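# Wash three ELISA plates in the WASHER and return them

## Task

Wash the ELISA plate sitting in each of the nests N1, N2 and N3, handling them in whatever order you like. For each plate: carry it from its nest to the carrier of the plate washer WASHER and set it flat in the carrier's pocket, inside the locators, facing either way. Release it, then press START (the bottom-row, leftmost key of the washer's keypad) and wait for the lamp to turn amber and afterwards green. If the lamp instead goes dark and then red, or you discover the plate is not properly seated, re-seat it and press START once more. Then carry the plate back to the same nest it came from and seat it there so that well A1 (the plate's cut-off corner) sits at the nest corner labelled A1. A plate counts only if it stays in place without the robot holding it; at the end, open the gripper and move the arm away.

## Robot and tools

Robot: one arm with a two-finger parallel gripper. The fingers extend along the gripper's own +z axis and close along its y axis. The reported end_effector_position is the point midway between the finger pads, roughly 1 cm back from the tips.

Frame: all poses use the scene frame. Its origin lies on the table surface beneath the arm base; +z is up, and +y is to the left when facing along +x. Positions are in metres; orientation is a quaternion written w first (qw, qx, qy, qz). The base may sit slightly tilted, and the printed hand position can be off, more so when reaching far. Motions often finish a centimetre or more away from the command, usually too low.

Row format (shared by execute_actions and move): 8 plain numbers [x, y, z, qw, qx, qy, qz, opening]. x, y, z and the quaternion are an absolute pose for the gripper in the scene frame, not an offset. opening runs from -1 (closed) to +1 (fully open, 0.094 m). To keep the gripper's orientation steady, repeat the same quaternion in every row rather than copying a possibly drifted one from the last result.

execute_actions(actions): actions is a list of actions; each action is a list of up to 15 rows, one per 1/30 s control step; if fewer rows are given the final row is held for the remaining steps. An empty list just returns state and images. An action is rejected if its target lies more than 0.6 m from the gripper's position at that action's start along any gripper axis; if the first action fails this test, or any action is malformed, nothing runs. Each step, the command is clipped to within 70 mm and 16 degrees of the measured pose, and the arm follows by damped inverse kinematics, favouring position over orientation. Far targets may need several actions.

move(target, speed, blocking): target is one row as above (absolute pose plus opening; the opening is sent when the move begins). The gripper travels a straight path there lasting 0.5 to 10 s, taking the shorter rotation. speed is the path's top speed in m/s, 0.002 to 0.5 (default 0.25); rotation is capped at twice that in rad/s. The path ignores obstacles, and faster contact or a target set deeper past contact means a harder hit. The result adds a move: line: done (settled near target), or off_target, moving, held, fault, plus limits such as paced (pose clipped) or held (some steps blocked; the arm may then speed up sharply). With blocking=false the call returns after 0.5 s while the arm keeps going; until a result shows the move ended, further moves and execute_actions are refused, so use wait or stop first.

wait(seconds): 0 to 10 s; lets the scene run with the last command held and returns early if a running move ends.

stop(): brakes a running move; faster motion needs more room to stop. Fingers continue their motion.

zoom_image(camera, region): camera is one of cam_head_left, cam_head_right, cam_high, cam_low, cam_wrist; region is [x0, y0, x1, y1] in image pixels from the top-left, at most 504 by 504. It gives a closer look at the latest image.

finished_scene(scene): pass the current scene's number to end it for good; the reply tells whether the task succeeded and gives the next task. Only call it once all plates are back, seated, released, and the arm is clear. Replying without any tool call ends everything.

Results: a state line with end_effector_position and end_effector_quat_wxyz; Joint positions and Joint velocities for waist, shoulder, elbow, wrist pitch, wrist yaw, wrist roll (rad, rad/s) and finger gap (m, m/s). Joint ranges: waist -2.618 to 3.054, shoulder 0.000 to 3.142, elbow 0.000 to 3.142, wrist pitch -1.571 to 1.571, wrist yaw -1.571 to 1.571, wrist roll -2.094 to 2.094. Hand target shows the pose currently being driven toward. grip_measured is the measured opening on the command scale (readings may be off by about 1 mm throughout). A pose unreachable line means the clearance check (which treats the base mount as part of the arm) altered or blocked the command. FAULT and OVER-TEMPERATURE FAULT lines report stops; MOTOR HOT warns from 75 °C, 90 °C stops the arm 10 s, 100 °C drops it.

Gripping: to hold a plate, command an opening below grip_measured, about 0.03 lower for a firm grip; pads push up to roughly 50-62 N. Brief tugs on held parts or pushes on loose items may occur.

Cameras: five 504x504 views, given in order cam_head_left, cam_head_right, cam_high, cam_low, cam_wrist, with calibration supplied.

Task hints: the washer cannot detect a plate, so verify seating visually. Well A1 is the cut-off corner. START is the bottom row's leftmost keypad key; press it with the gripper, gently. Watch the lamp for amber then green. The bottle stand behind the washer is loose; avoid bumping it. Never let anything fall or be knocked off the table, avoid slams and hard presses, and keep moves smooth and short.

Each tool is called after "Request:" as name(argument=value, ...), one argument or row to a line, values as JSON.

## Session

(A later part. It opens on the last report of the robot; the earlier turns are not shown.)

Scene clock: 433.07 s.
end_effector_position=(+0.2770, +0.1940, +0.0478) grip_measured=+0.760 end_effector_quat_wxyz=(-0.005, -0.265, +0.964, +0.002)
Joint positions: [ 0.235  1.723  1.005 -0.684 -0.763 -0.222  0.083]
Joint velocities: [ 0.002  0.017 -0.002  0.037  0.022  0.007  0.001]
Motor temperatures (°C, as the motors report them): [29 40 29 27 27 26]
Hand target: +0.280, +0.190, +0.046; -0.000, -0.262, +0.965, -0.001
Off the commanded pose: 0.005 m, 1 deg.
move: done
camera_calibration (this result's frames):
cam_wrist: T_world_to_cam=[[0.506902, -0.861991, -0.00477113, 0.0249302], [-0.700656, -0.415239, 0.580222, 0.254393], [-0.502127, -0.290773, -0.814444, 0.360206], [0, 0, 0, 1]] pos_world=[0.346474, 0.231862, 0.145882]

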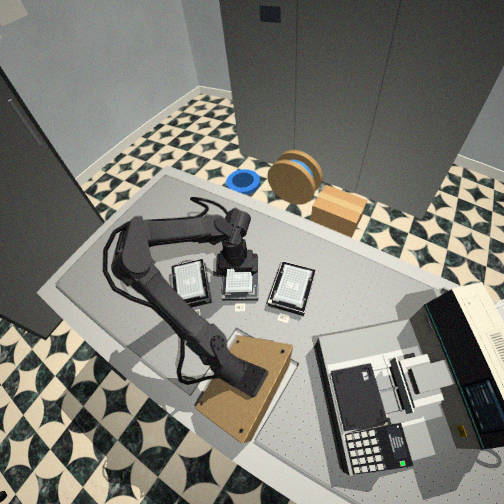

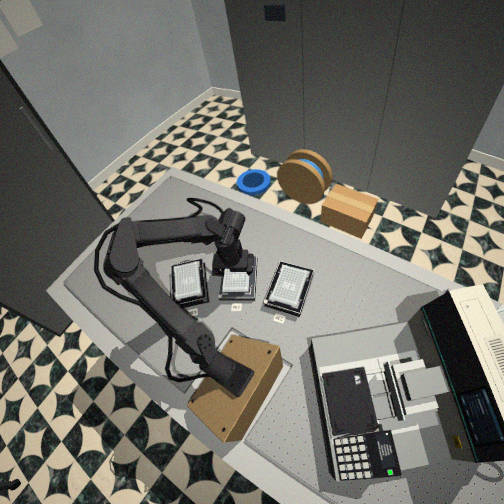

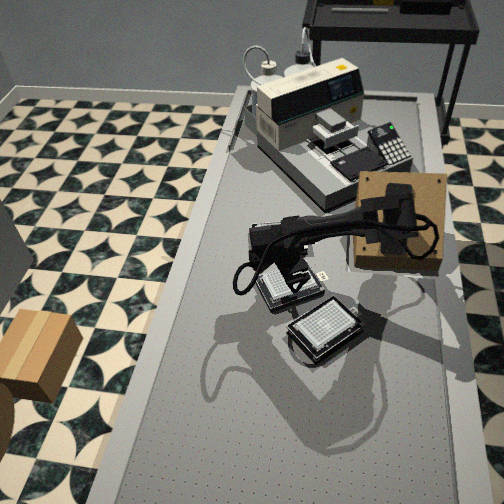

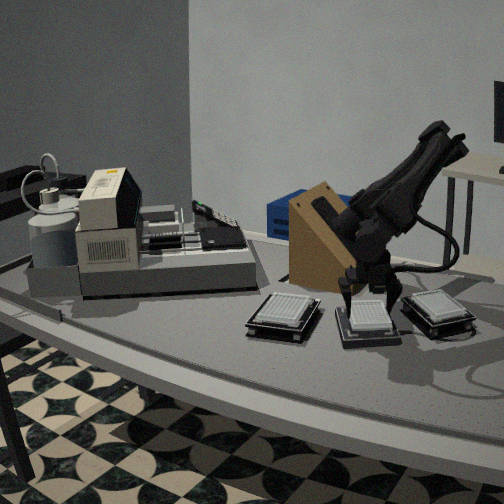

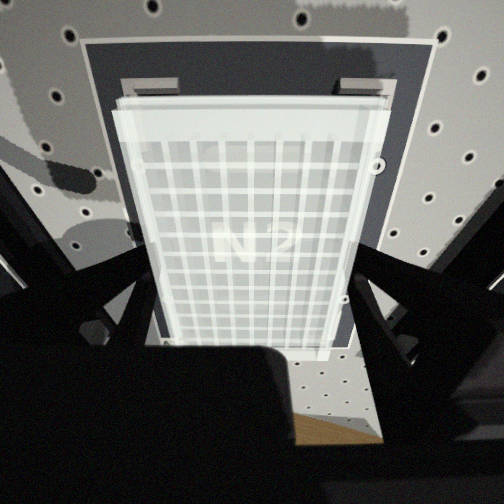

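Request:
execute_actions(
  actions=[
    [[0.2806,0.190,0.0454,0,-0.262,0.965,0,0.715],[0.2807,0.1895,0.0448,0,-0.262,0.965,0,0.715],[0.2808,0.189,0.0442,0,-0.262,0.965,0,0.715],[0.2809,0.1885,0.0436,0,-0.262,0.965,0,0.715],[0.281,0.188,0.043,0,-0.262,0.965,0,0.715]],
  ],
)

Scene clock: 438.07 s.
end_effector_position=(+0.2801, +0.1950, +0.0478) grip_measured=+0.760 end_effector_quat_wxyz=(+0.001, -0.269, +0.963, +0.002)
Joint positions: [ 0.235  1.723  1.005 -0.667 -0.763 -0.22   0.083]
Joint velocities: [-0.002  0.007 -0.012 -0.066  0.037 -0.095  0.   ]
Motor temperatures (°C, as the motors report them): [29 39 29 27 27 26]
Hand target: +0.281, +0.188, +0.043; -0.000, -0.262, +0.965, +0.000
Off the commanded pose: 0.009 m, 1 deg.
camera_calibration (this result's frames):
cam_wrist: T_world_to_cam=[[0.514683, -0.857378, -0.0022464, 0.0210394], [-0.703368, -0.423726, 0.570727, 0.259869], [-0.490281, -0.292163, -0.821136, 0.359322], [0, 0, 0, 1]] pos_world=[0.348123, 0.233133, 0.146785]

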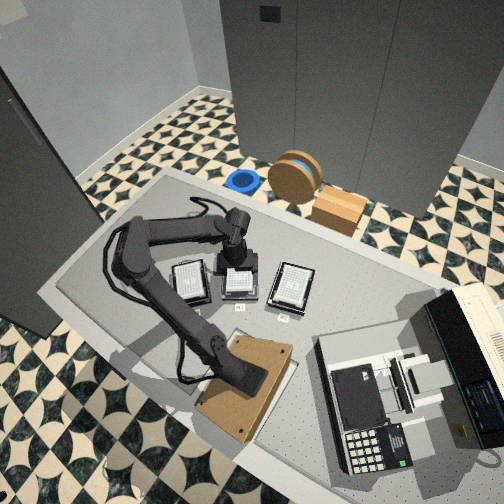

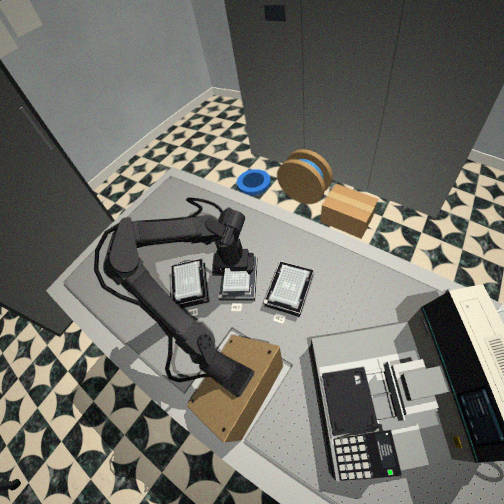

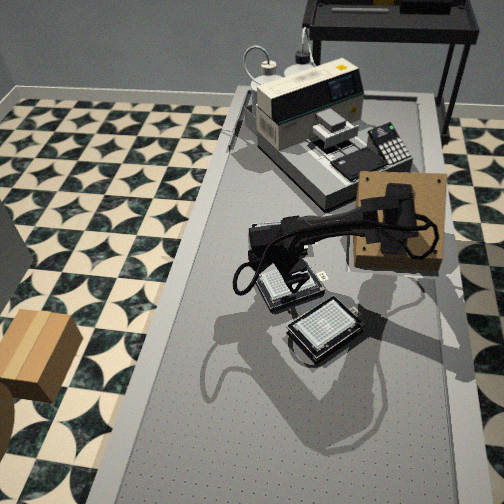

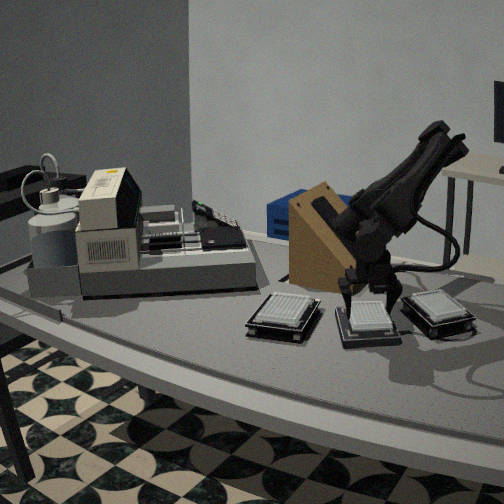

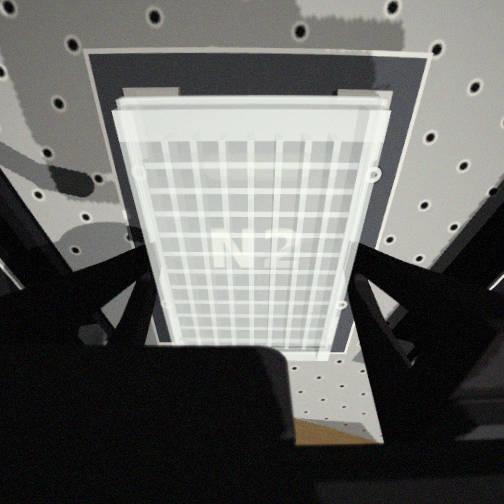

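Elbow is stuck; a bit more should release it.

Request:
execute_actions(
  actions=[
    [[0.281,0.1877,0.0424,0,-0.262,0.965,0,0.715],[0.281,0.1875,0.0418,0,-0.262,0.965,0,0.715],[0.281,0.1875,0.0412,0,-0.262,0.965,0,0.715]],
  ],
)

Scene clock: 441.03 s.
end_effector_position=(+0.2789, +0.1909, +0.0440) grip_measured=+0.760 end_effector_quat_wxyz=(-0.003, -0.264, +0.965, +0.002)
Joint positions: [ 0.235  1.735  0.996 -0.657 -0.763 -0.216  0.083]
Joint velocities: [-0.007 -0.017 -0.002 -0.007 -0.007  0.066 -0.001]
Motor temperatures (°C, as the motors report them): [29 39 29 27 27 26]
Hand target: +0.281, +0.188, +0.041; -0.000, -0.262, +0.965, +0.000
Off the commanded pose: 0.005 m, 0 deg.
camera_calibration (this result's frames):
cam_wrist: T_world_to_cam=[[0.505052, -0.86308, -0.00387457, 0.0219286], [-0.703826, -0.414451, 0.57694, 0.257477], [-0.499551, -0.288658, -0.816777, 0.356148], [0, 0, 0, 1]] pos_world=[0.348058, 0.228443, 0.142429]

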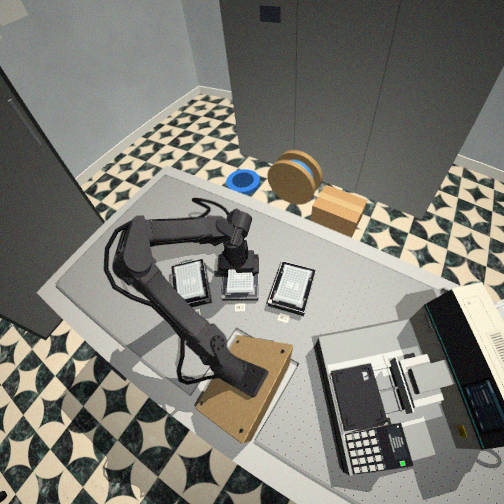

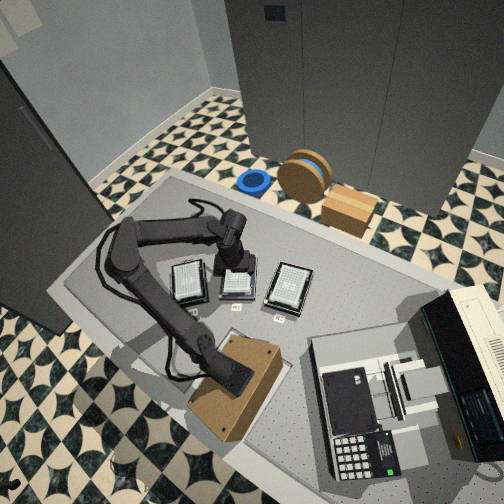

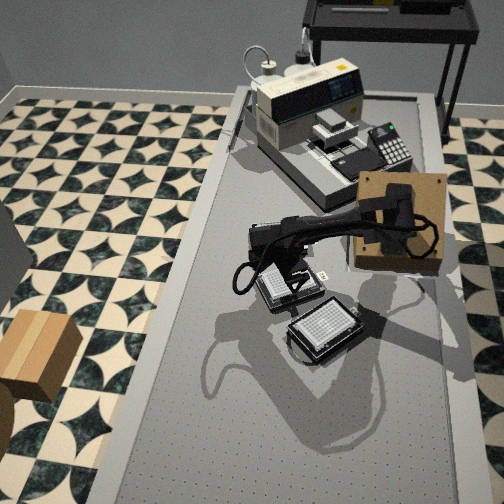

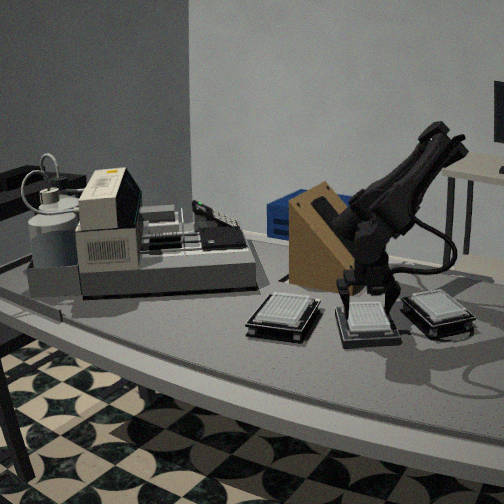

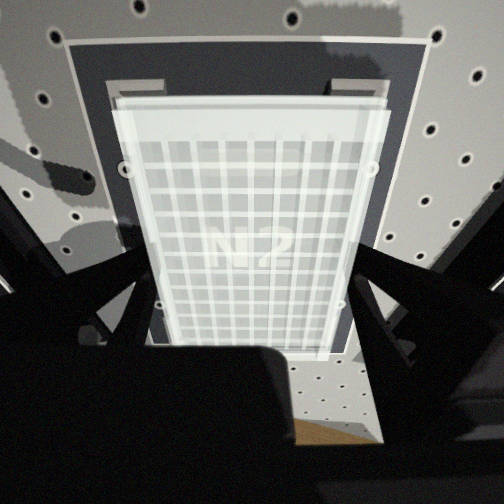

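About 1 mm right; ramp down with a correction.

Request:
execute_actions(
  actions=[
    [[0.2803,0.188,0.0407,0,-0.262,0.965,0,0.715],[0.2798,0.1884,0.0402,0,-0.262,0.965,0,0.715],[0.2798,0.1884,0.0396,0,-0.262,0.965,0,0.715],[0.2798,0.1884,0.039,0,-0.262,0.965,0,0.715],[0.2798,0.1884,0.0384,0,-0.262,0.965,0,0.715],[0.2798,0.1884,0.0378,0,-0.262,0.965,0,0.715],[0.2798,0.1884,0.0372,0,-0.262,0.965,0,0.715],[0.2798,0.1884,0.0366,0,-0.262,0.965,0,0.715],[0.2798,0.1884,0.036,0,-0.262,0.965,0,0.715],[0.2798,0.1884,0.0354,0,-0.262,0.965,0,0.715],[0.2798,0.1884,0.0348,0,-0.262,0.965,0,0.715]],
    [[0.2798,0.1884,0.0348,0,-0.262,0.965,0,0.715]],
  ],
)

Request:
zoom_image(
  camera="cam_wrist",
  region=[40,0,470,300],
)

Scene clock: 449.40 s.
end_effector_position=(+0.2781, +0.1925, +0.0400) grip_measured=+0.760 end_effector_quat_wxyz=(-0.003, -0.264, +0.965, +0.001)
Joint positions: [ 0.249  1.735  0.988 -0.636 -0.76  -0.197  0.083]
Joint velocities: [-0.002  0.007 -0.022  0.022 -0.007  0.066  0.001]
Motor temperatures (°C, as the motors report them): [29 39 29 27 27 26]
Hand target: +0.280, +0.188, +0.035; -0.000, -0.262, +0.965, -0.000
Off the commanded pose: 0.007 m, 0 deg.
camera_calibration (this result's frames):
cam_wrist: T_world_to_cam=[[0.505222, -0.862986, -0.00261402, 0.0236092], [-0.704028, -0.41391, 0.577082, 0.259769], [-0.499095, -0.289714, -0.816682, 0.353019], [0, 0, 0, 1]] pos_world=[0.347147, 0.23017, 0.138458]

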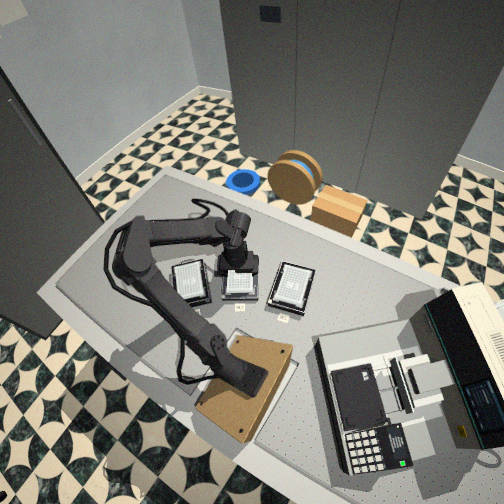

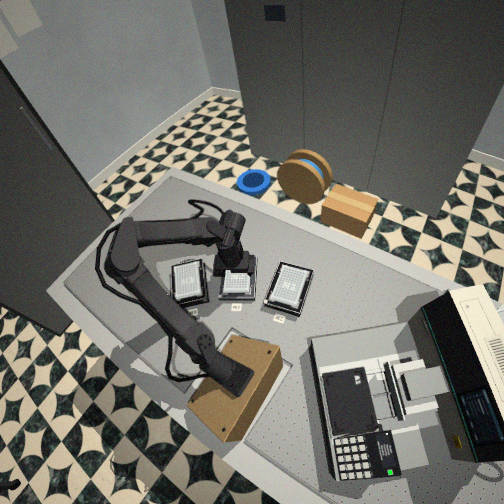

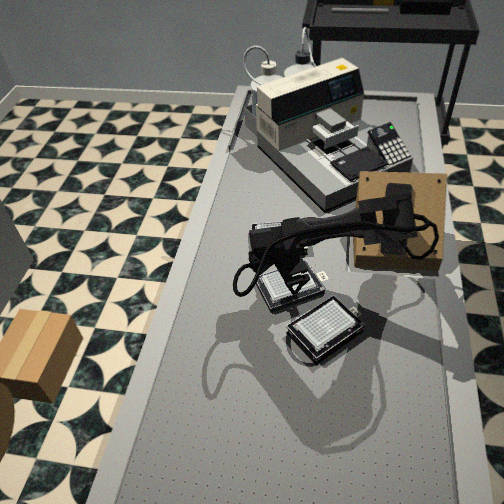

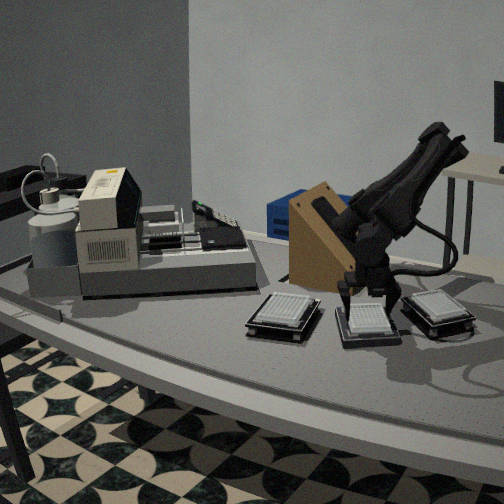

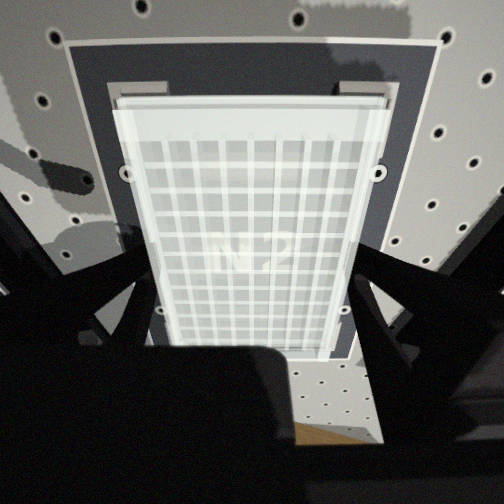

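Region (40, 0, 470, 300) of cam_wrist's 504x504 image, scaled by 1.172, with more detail than that image has; it fills the top 352 rows of this view, and the rest is white.

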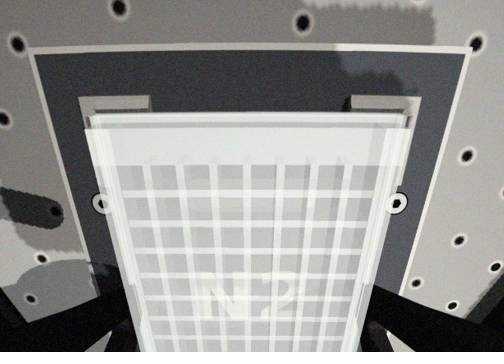

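Nearly in; a bit more.

Request:
execute_actions(
  actions=[
    [[0.2796,0.188,0.0342,0,-0.262,0.965,0,0.715],[0.2795,0.1876,0.0336,0,-0.262,0.965,0,0.715],[0.2795,0.1874,0.033,0,-0.262,0.965,0,0.715]],
  ],
)

Request:
zoom_image(
  camera="cam_wrist",
  region=[40,0,470,300],
)

Scene clock: 453.00 s.
end_effector_position=(+0.2782, +0.1925, +0.0400) grip_measured=+0.760 end_effector_quat_wxyz=(-0.003, -0.264, +0.965, +0.001)
Joint positions: [ 0.249  1.735  0.988 -0.635 -0.76  -0.197  0.083]
Joint velocities: [-0.007  0.012 -0.007  0.007 -0.051 -0.022 -0.001]
Motor temperatures (°C, as the motors report them): [29 39 29 27 27 26]
Hand target: +0.279, +0.187, +0.033; -0.000, -0.262, +0.965, -0.000
Off the commanded pose: 0.009 m, 0 deg.
camera_calibration (this result's frames):
cam_wrist: T_world_to_cam=[[0.505675, -0.86272, -0.00251036, 0.0233986], [-0.704112, -0.414386, 0.576637, 0.260025], [-0.498517, -0.289823, -0.816997, 0.352977], [0, 0, 0, 1]] pos_world=[0.347219, 0.230238, 0.1385]

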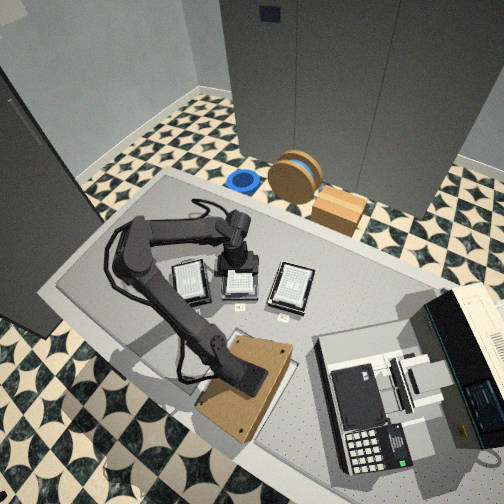

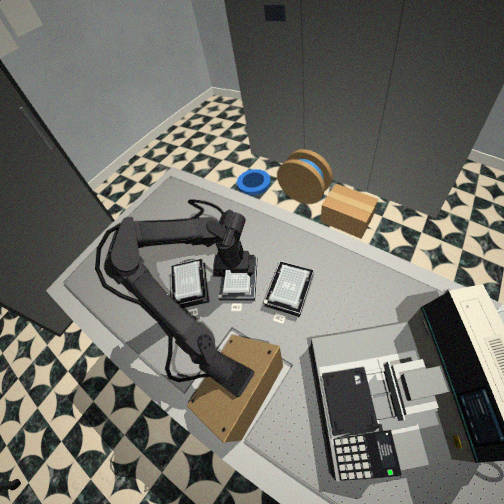

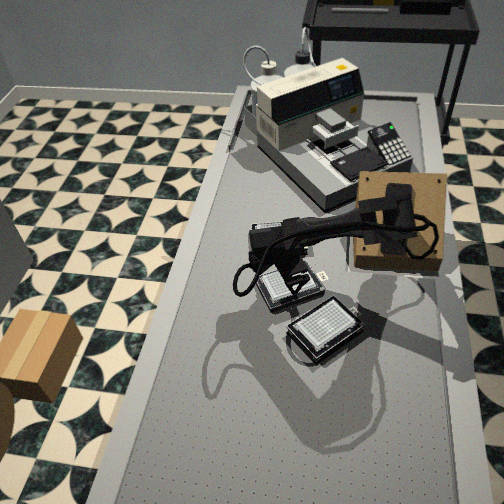

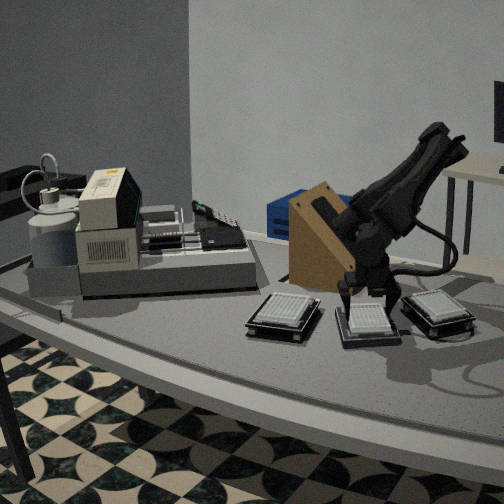

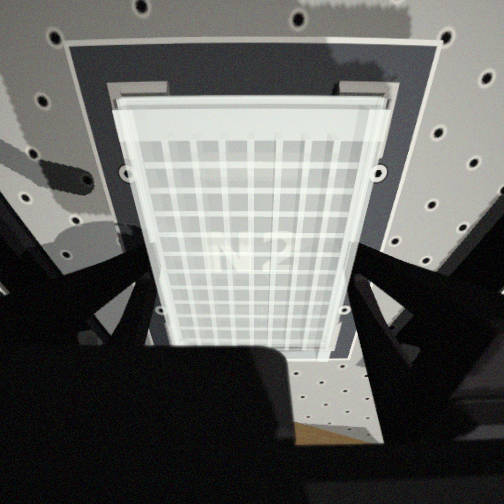

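Region (40, 0, 470, 300) of cam_wrist's 504x504 image, scaled by 1.172, with more detail than that image has; it fills the top 352 rows of this view, and the rest is white.

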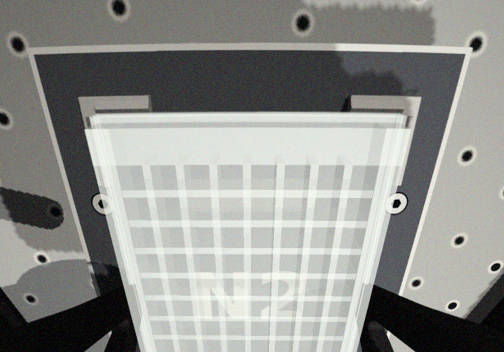

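Request:
execute_actions(
  actions=[
    [[0.2795,0.1884,0.037,0,-0.262,0.965,0,0.715],[0.2795,0.1884,0.037,0,-0.262,0.965,0,0.76],[0.2795,0.1884,0.037,0,-0.262,0.965,0,0.8],[0.2795,0.1884,0.037,0,-0.262,0.965,0,0.85]],
  ],
)

Request:
zoom_image(
  camera="cam_wrist",
  region=[40,0,470,300],
)

Request:
zoom_image(
  camera="cam_low",
  region=[240,270,490,360],
)

Scene clock: 458.37 s.
end_effector_position=(+0.2784, +0.1929, +0.0398) grip_measured=+0.848 end_effector_quat_wxyz=(-0.002, -0.265, +0.964, +0.001)
Joint positions: [ 0.25   1.735  0.988 -0.633 -0.76  -0.197  0.087]
Joint velocities: [-0.007  0.022 -0.002  0.051 -0.007 -0.037 -0.   ]
Motor temperatures (°C, as the motors report them): [29 39 29 27 27 26]
Hand target: +0.279, +0.188, +0.037; -0.000, -0.262, +0.965, +0.000
Off the commanded pose: 0.005 m, 0 deg.
camera_calibration (this result's frames):
cam_wrist: T_world_to_cam=[[0.507735, -0.861509, -0.00256167, 0.0228126], [-0.703562, -0.416361, 0.575885, 0.260717], [-0.497197, -0.290595, -0.817527, 0.352798], [0, 0, 0, 1]] pos_world=[0.347258, 0.230727, 0.138337]

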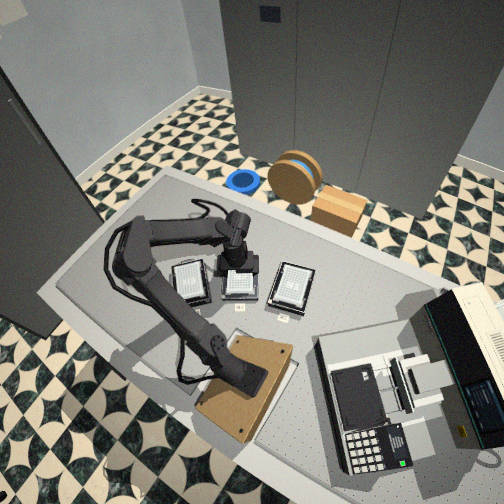

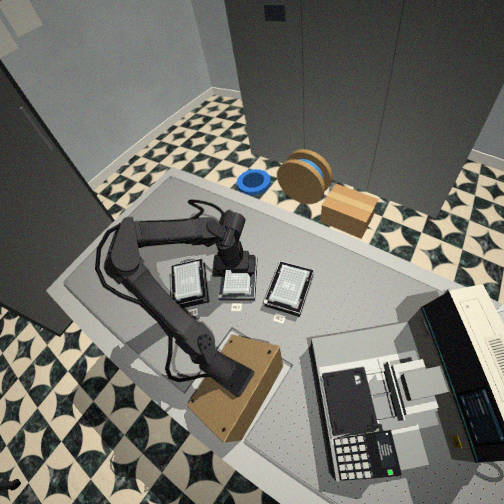

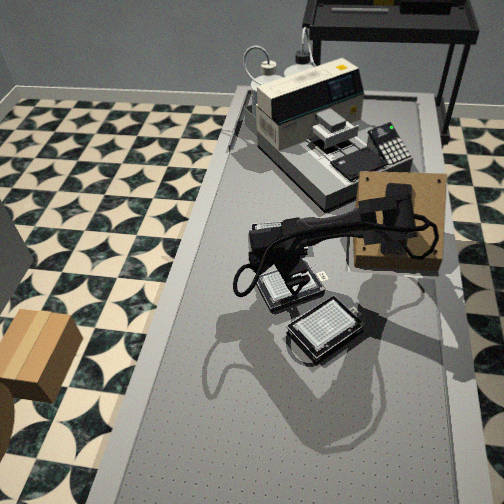

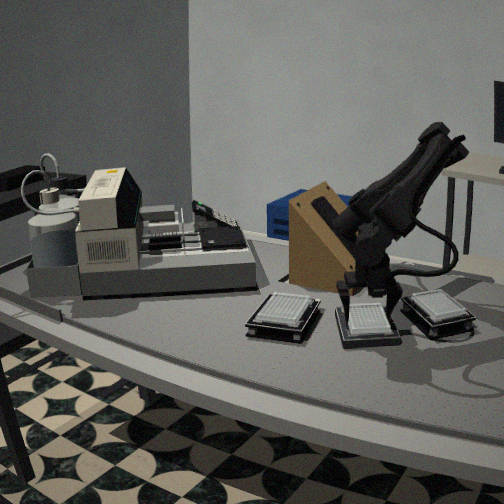

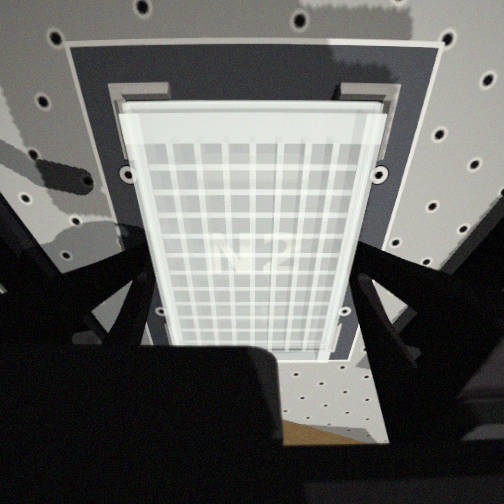

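Region (40, 0, 470, 300) of cam_wrist's 504x504 image, scaled by 1.172, with more detail than that image has; it fills the top 352 rows of this view, and the rest is white.

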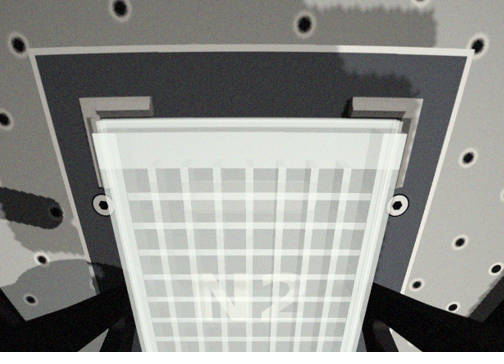

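Region (240, 270, 490, 360) of cam_low's 504x504 image, scaled by 2.016, with more detail than that image has; it fills the top 181 rows of this view, and the rest is white.

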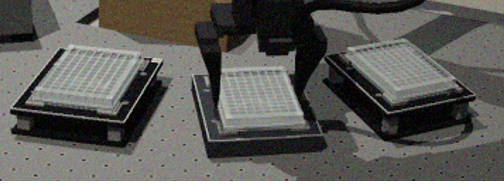

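Seated. On to N1.

Request:
execute_actions(
  actions=[
    [[0.2795,0.1884,0.037,0,-0.262,0.965,0,1]],
  ],
)

Request:
move(
  target=[0.283,0.2,0.14,0,-0.262,0.965,0,1],
  speed=0.08,
)

Request:
move(
  target=[0.32,0.02,0.14,0,-0.06,0.998,0,1],
  speed=0.25,
)

Request:
move(
  target=[0.32,0.02,0.09,0,-0.06,0.998,0,1],
  speed=0.06,
)

Scene clock: 463.03 s.
end_effector_position=(+0.2784, +0.1929, +0.0398) grip_measured=+1.000 end_effector_quat_wxyz=(-0.002, -0.265, +0.964, +0.001)
Joint positions: [ 0.25   1.735  0.988 -0.633 -0.76  -0.197  0.094]
Joint velocities: [-0.002 -0.022  0.012  0.007 -0.051 -0.037  0.   ]
Motor temperatures (°C, as the motors report them): [29 39 29 27 27 26]
Hand target: +0.279, +0.188, +0.037; -0.000, -0.262, +0.965, +0.000
Off the commanded pose: 0.005 m, 0 deg.
camera_calibration (this result's frames):
cam_wrist: T_world_to_cam=[[0.507735, -0.861509, -0.00256167, 0.0228126], [-0.703562, -0.416361, 0.575885, 0.260717], [-0.497197, -0.290595, -0.817527, 0.352798], [0, 0, 0, 1]] pos_world=[0.347258, 0.230727, 0.138337]

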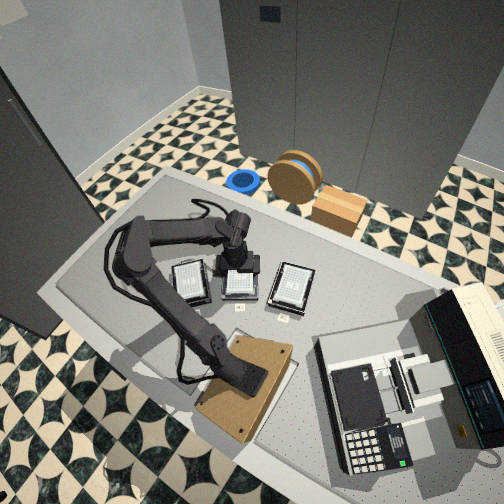

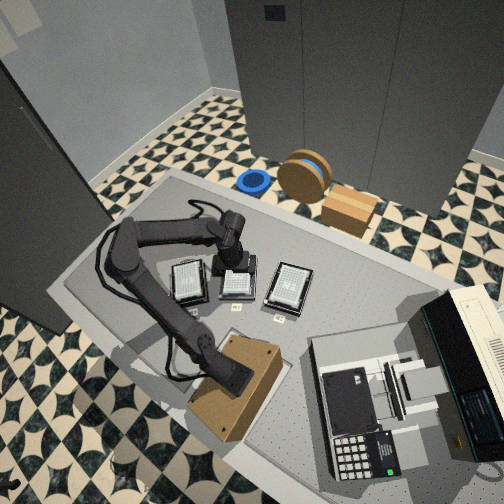

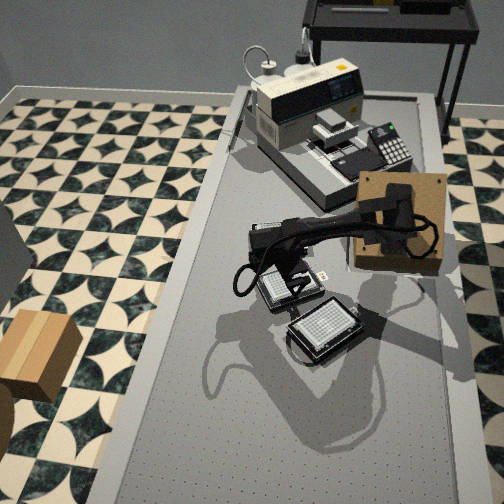

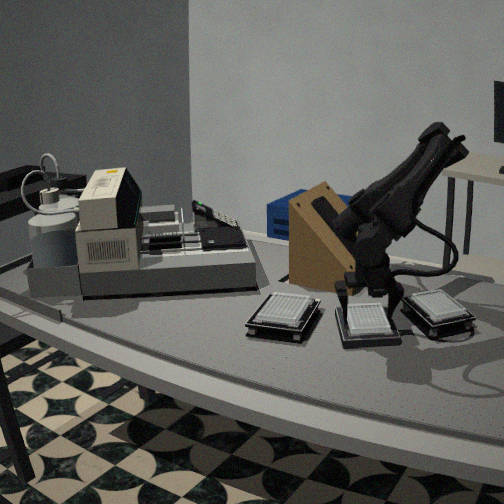

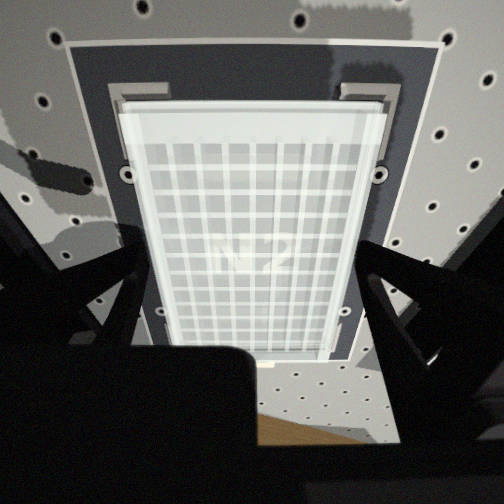

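Scene clock: 464.87 s.
end_effector_position=(+0.2794, +0.1952, +0.1256) grip_measured=+1.000 end_effector_quat_wxyz=(-0.020, -0.255, +0.967, +0.002)
Joint positions: [ 0.055  1.709  1.234 -1.144 -0.771 -0.483  0.094]
Joint velocities: [-0.012 -0.002 -0.007 -0.037  0.007 -0.051  0.   ]
Motor temperatures (°C, as the motors report them): [29 39 29 27 27 26]
Hand target: +0.285, +0.201, +0.139; +0.000, -0.262, +0.965, +0.003
Off the commanded pose: 0.016 m, 2 deg.
move: off_target
camera_calibration (this result's frames):
cam_wrist: T_world_to_cam=[[0.490291, -0.871475, -0.0120656, 0.0325672], [-0.690754, -0.396984, 0.60437, 0.202068], [-0.531483, -0.287983, -0.796613, 0.430571], [0, 0, 0, 1]] pos_world=[0.352453, 0.232596, 0.221268]

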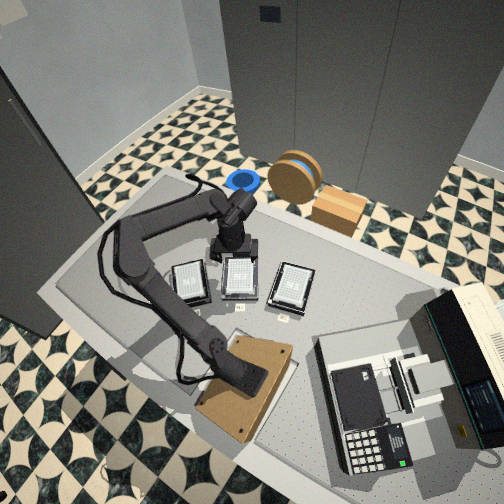

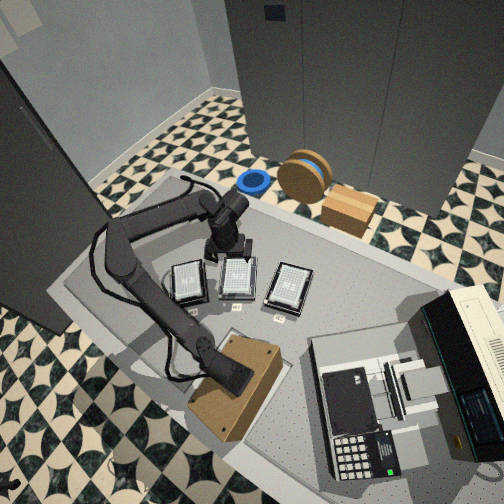

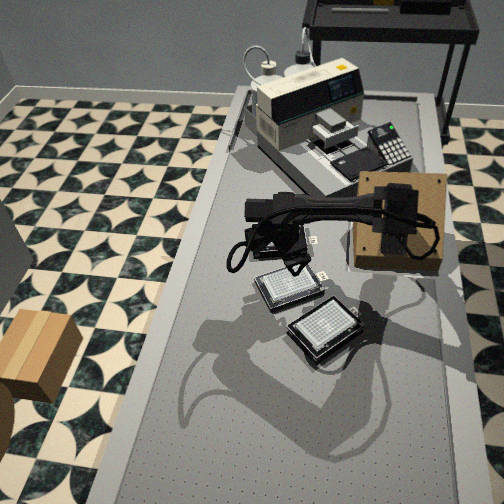

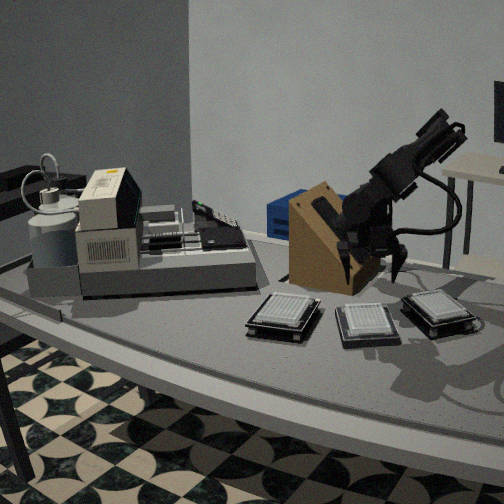

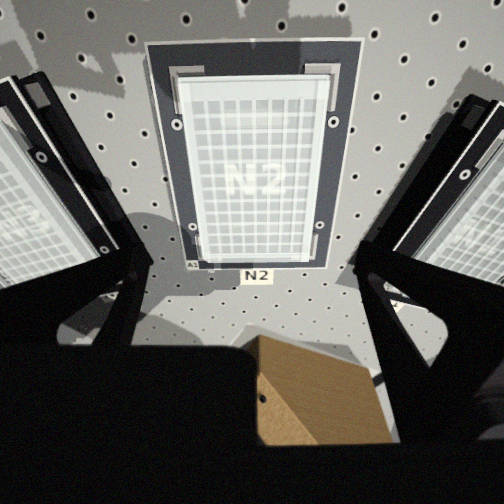

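Scene clock: 466.17 s.
end_effector_position=(+0.3083, +0.0271, +0.1307) grip_measured=+1.000 end_effector_quat_wxyz=(-0.019, -0.050, +0.998, +0.013)
Joint positions: [-0.333  2.137  1.285 -1.128 -0.713 -0.589  0.094]
Joint velocities: [ 0.017 -0.002  0.017  0.007  0.007 -0.139  0.   ]
Motor temperatures (°C, as the motors report them): [29 39 29 27 27 26]
Hand target: +0.319, +0.023, +0.139; +0.000, -0.061, +0.998, +0.006
Off the commanded pose: 0.017 m, 3 deg.
move: off_target
camera_calibration (this result's frames):
cam_wrist: T_world_to_cam=[[0.0961037, -0.995013, -0.0266886, -0.00130132], [-0.792701, -0.0927242, 0.602518, 0.175652], [-0.601988, -0.0367482, -0.797659, 0.416599], [0, 0, 0, 1]] pos_world=[0.390153, 0.0303017, 0.226436]

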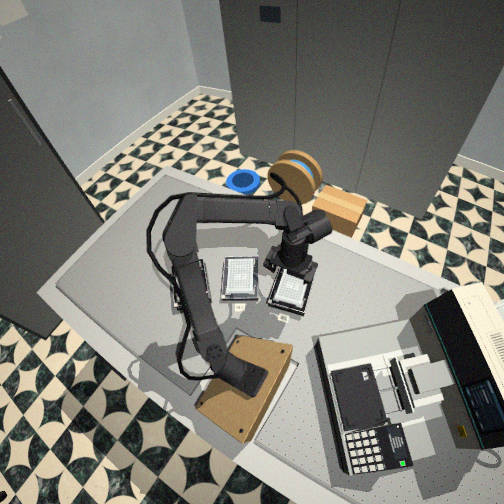

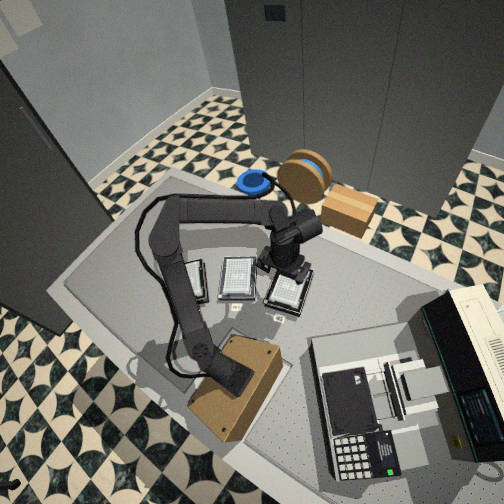

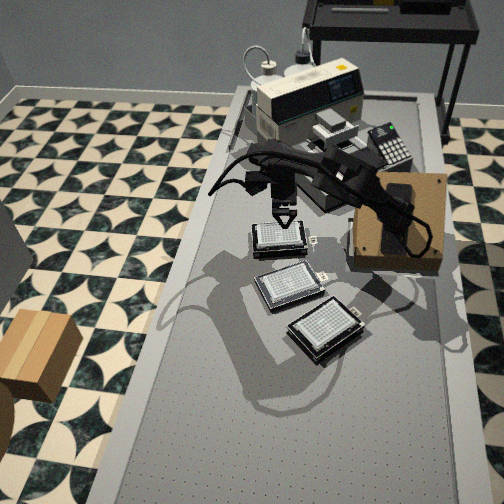

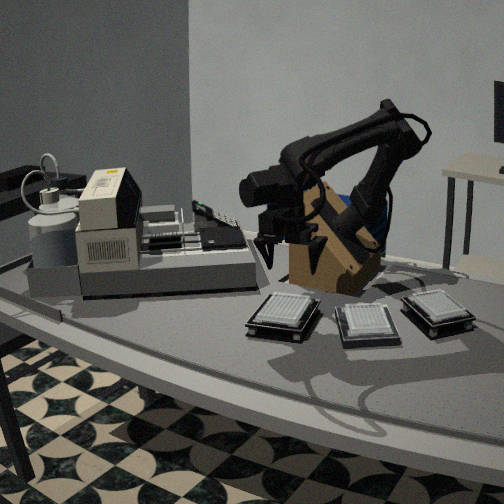

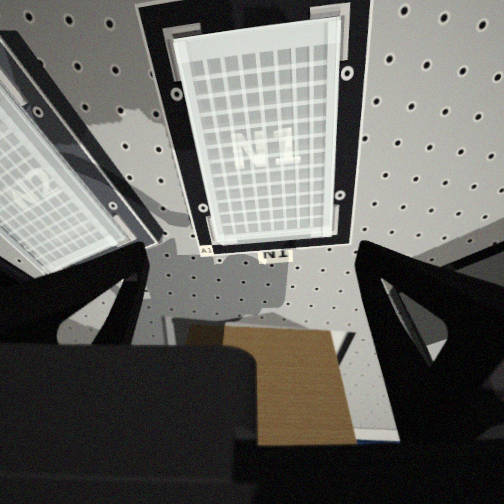

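Scene clock: 467.43 s.
end_effector_position=(+0.3168, +0.0221, +0.0907) grip_measured=+1.000 end_effector_quat_wxyz=(-0.009, -0.063, +0.998, -0.005)
Joint positions: [-0.248  2.158  1.195 -0.902 -0.719 -0.478  0.094]
Joint velocities: [-0.002 -0.012 -0.017 -0.037  0.007  0.022  0.   ]
Motor temperatures (°C, as the motors report them): [29 39 29 27 27 26]
Hand target: +0.319, +0.020, +0.090; -0.000, -0.060, +0.998, -0.001
Off the commanded pose: 0.004 m, 1 deg.
move: done
camera_calibration (this result's frames):
cam_wrist: T_world_to_cam=[[0.12131, -0.992565, 0.00990811, -0.0194517], [-0.803525, -0.0923355, 0.588066, 0.210724], [-0.582779, -0.0792996, -0.808752, 0.385528], [0, 0, 0, 1]] pos_world=[0.396359, 0.0307224, 0.18807]

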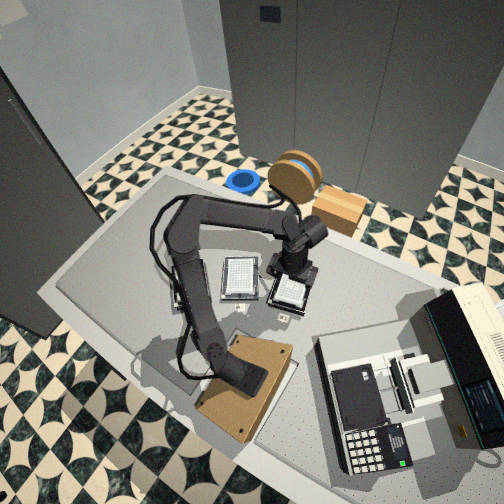

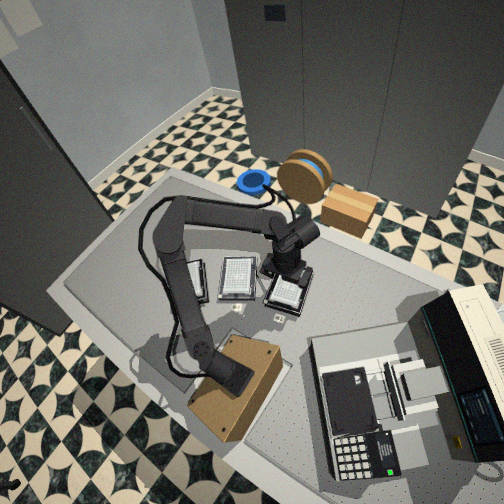

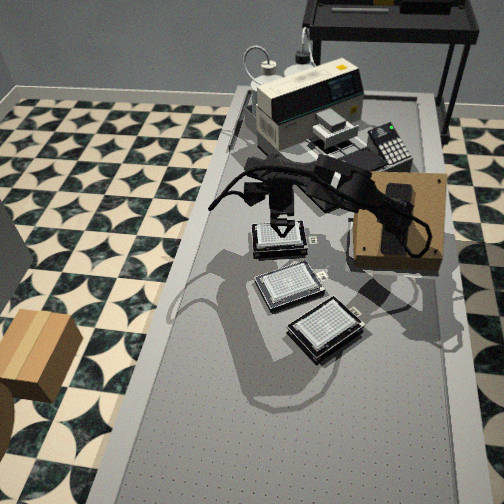

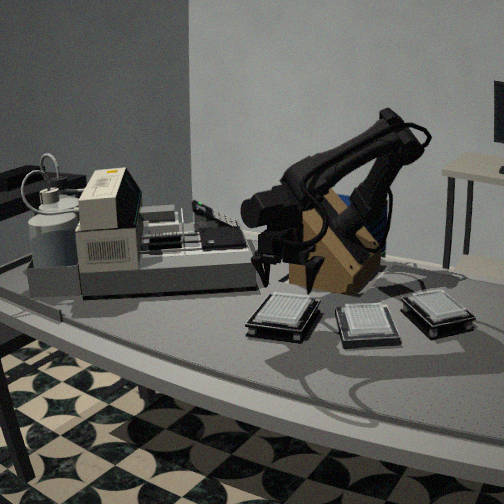

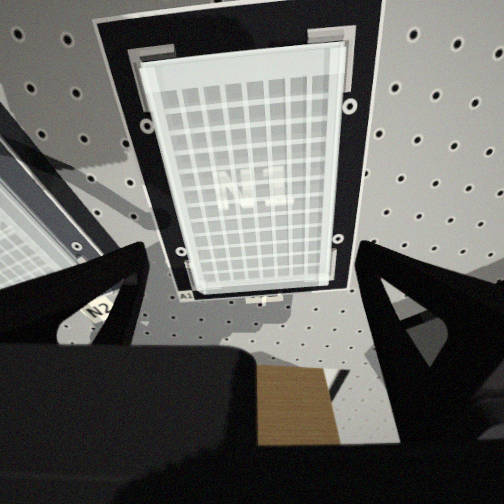

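Request:
move(
  target=[0.333,0.021,0.075,0,-0.11,0.994,0,1],
  speed=0.04,
)

Scene clock: 471.83 s.
end_effector_position=(+0.3195, +0.0221, +0.0719) grip_measured=+1.000 end_effector_quat_wxyz=(-0.018, -0.095, +0.995, -0.001)
Joint positions: [-0.209  2.201  1.195 -0.852 -0.73  -0.51   0.094]
Joint velocities: [-0.017 -0.017 -0.017  0.007 -0.022 -0.007  0.   ]
Motor temperatures (°C, as the motors report them): [29 39 29 27 27 26]
Hand target: +0.332, +0.021, +0.075; -0.000, -0.110, +0.994, -0.001
Off the commanded pose: 0.014 m, 3 deg.
move: off_target
camera_calibration (this result's frames):
cam_wrist: T_world_to_cam=[[0.185972, -0.982555, -0.00057025, -0.0397956], [-0.784087, -0.148757, 0.60256, 0.217899], [-0.592133, -0.111612, -0.798073, 0.374775], [0, 0, 0, 1]] pos_world=[0.400169, 0.0351421, 0.167778]

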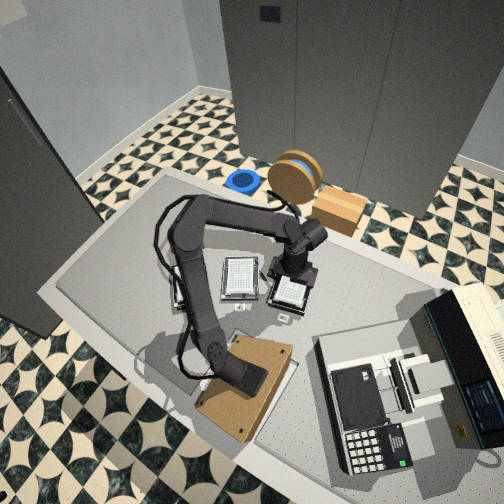

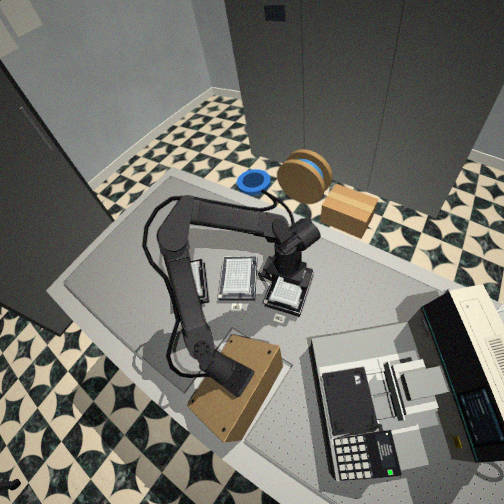

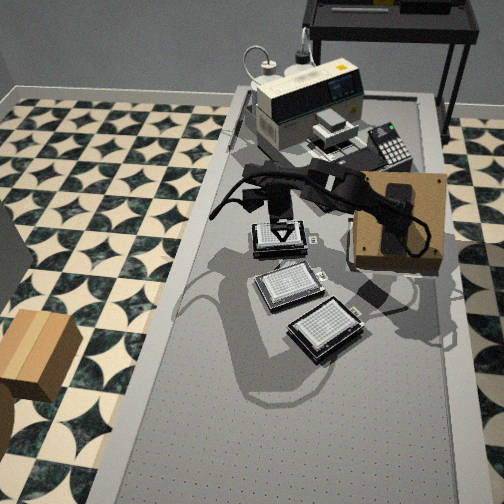

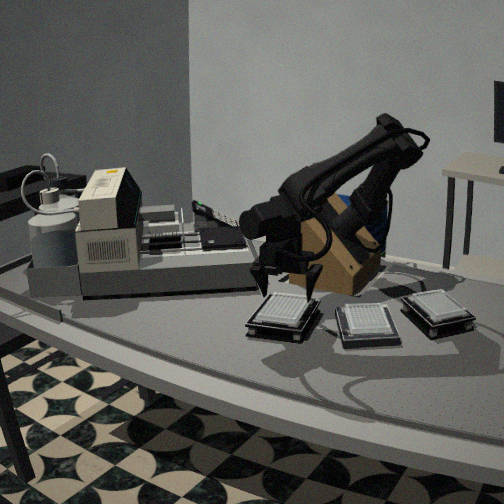

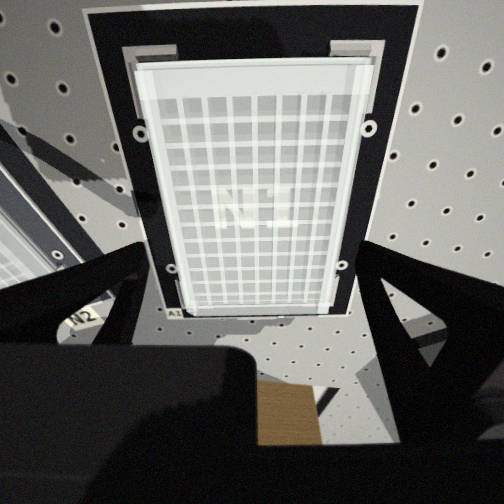

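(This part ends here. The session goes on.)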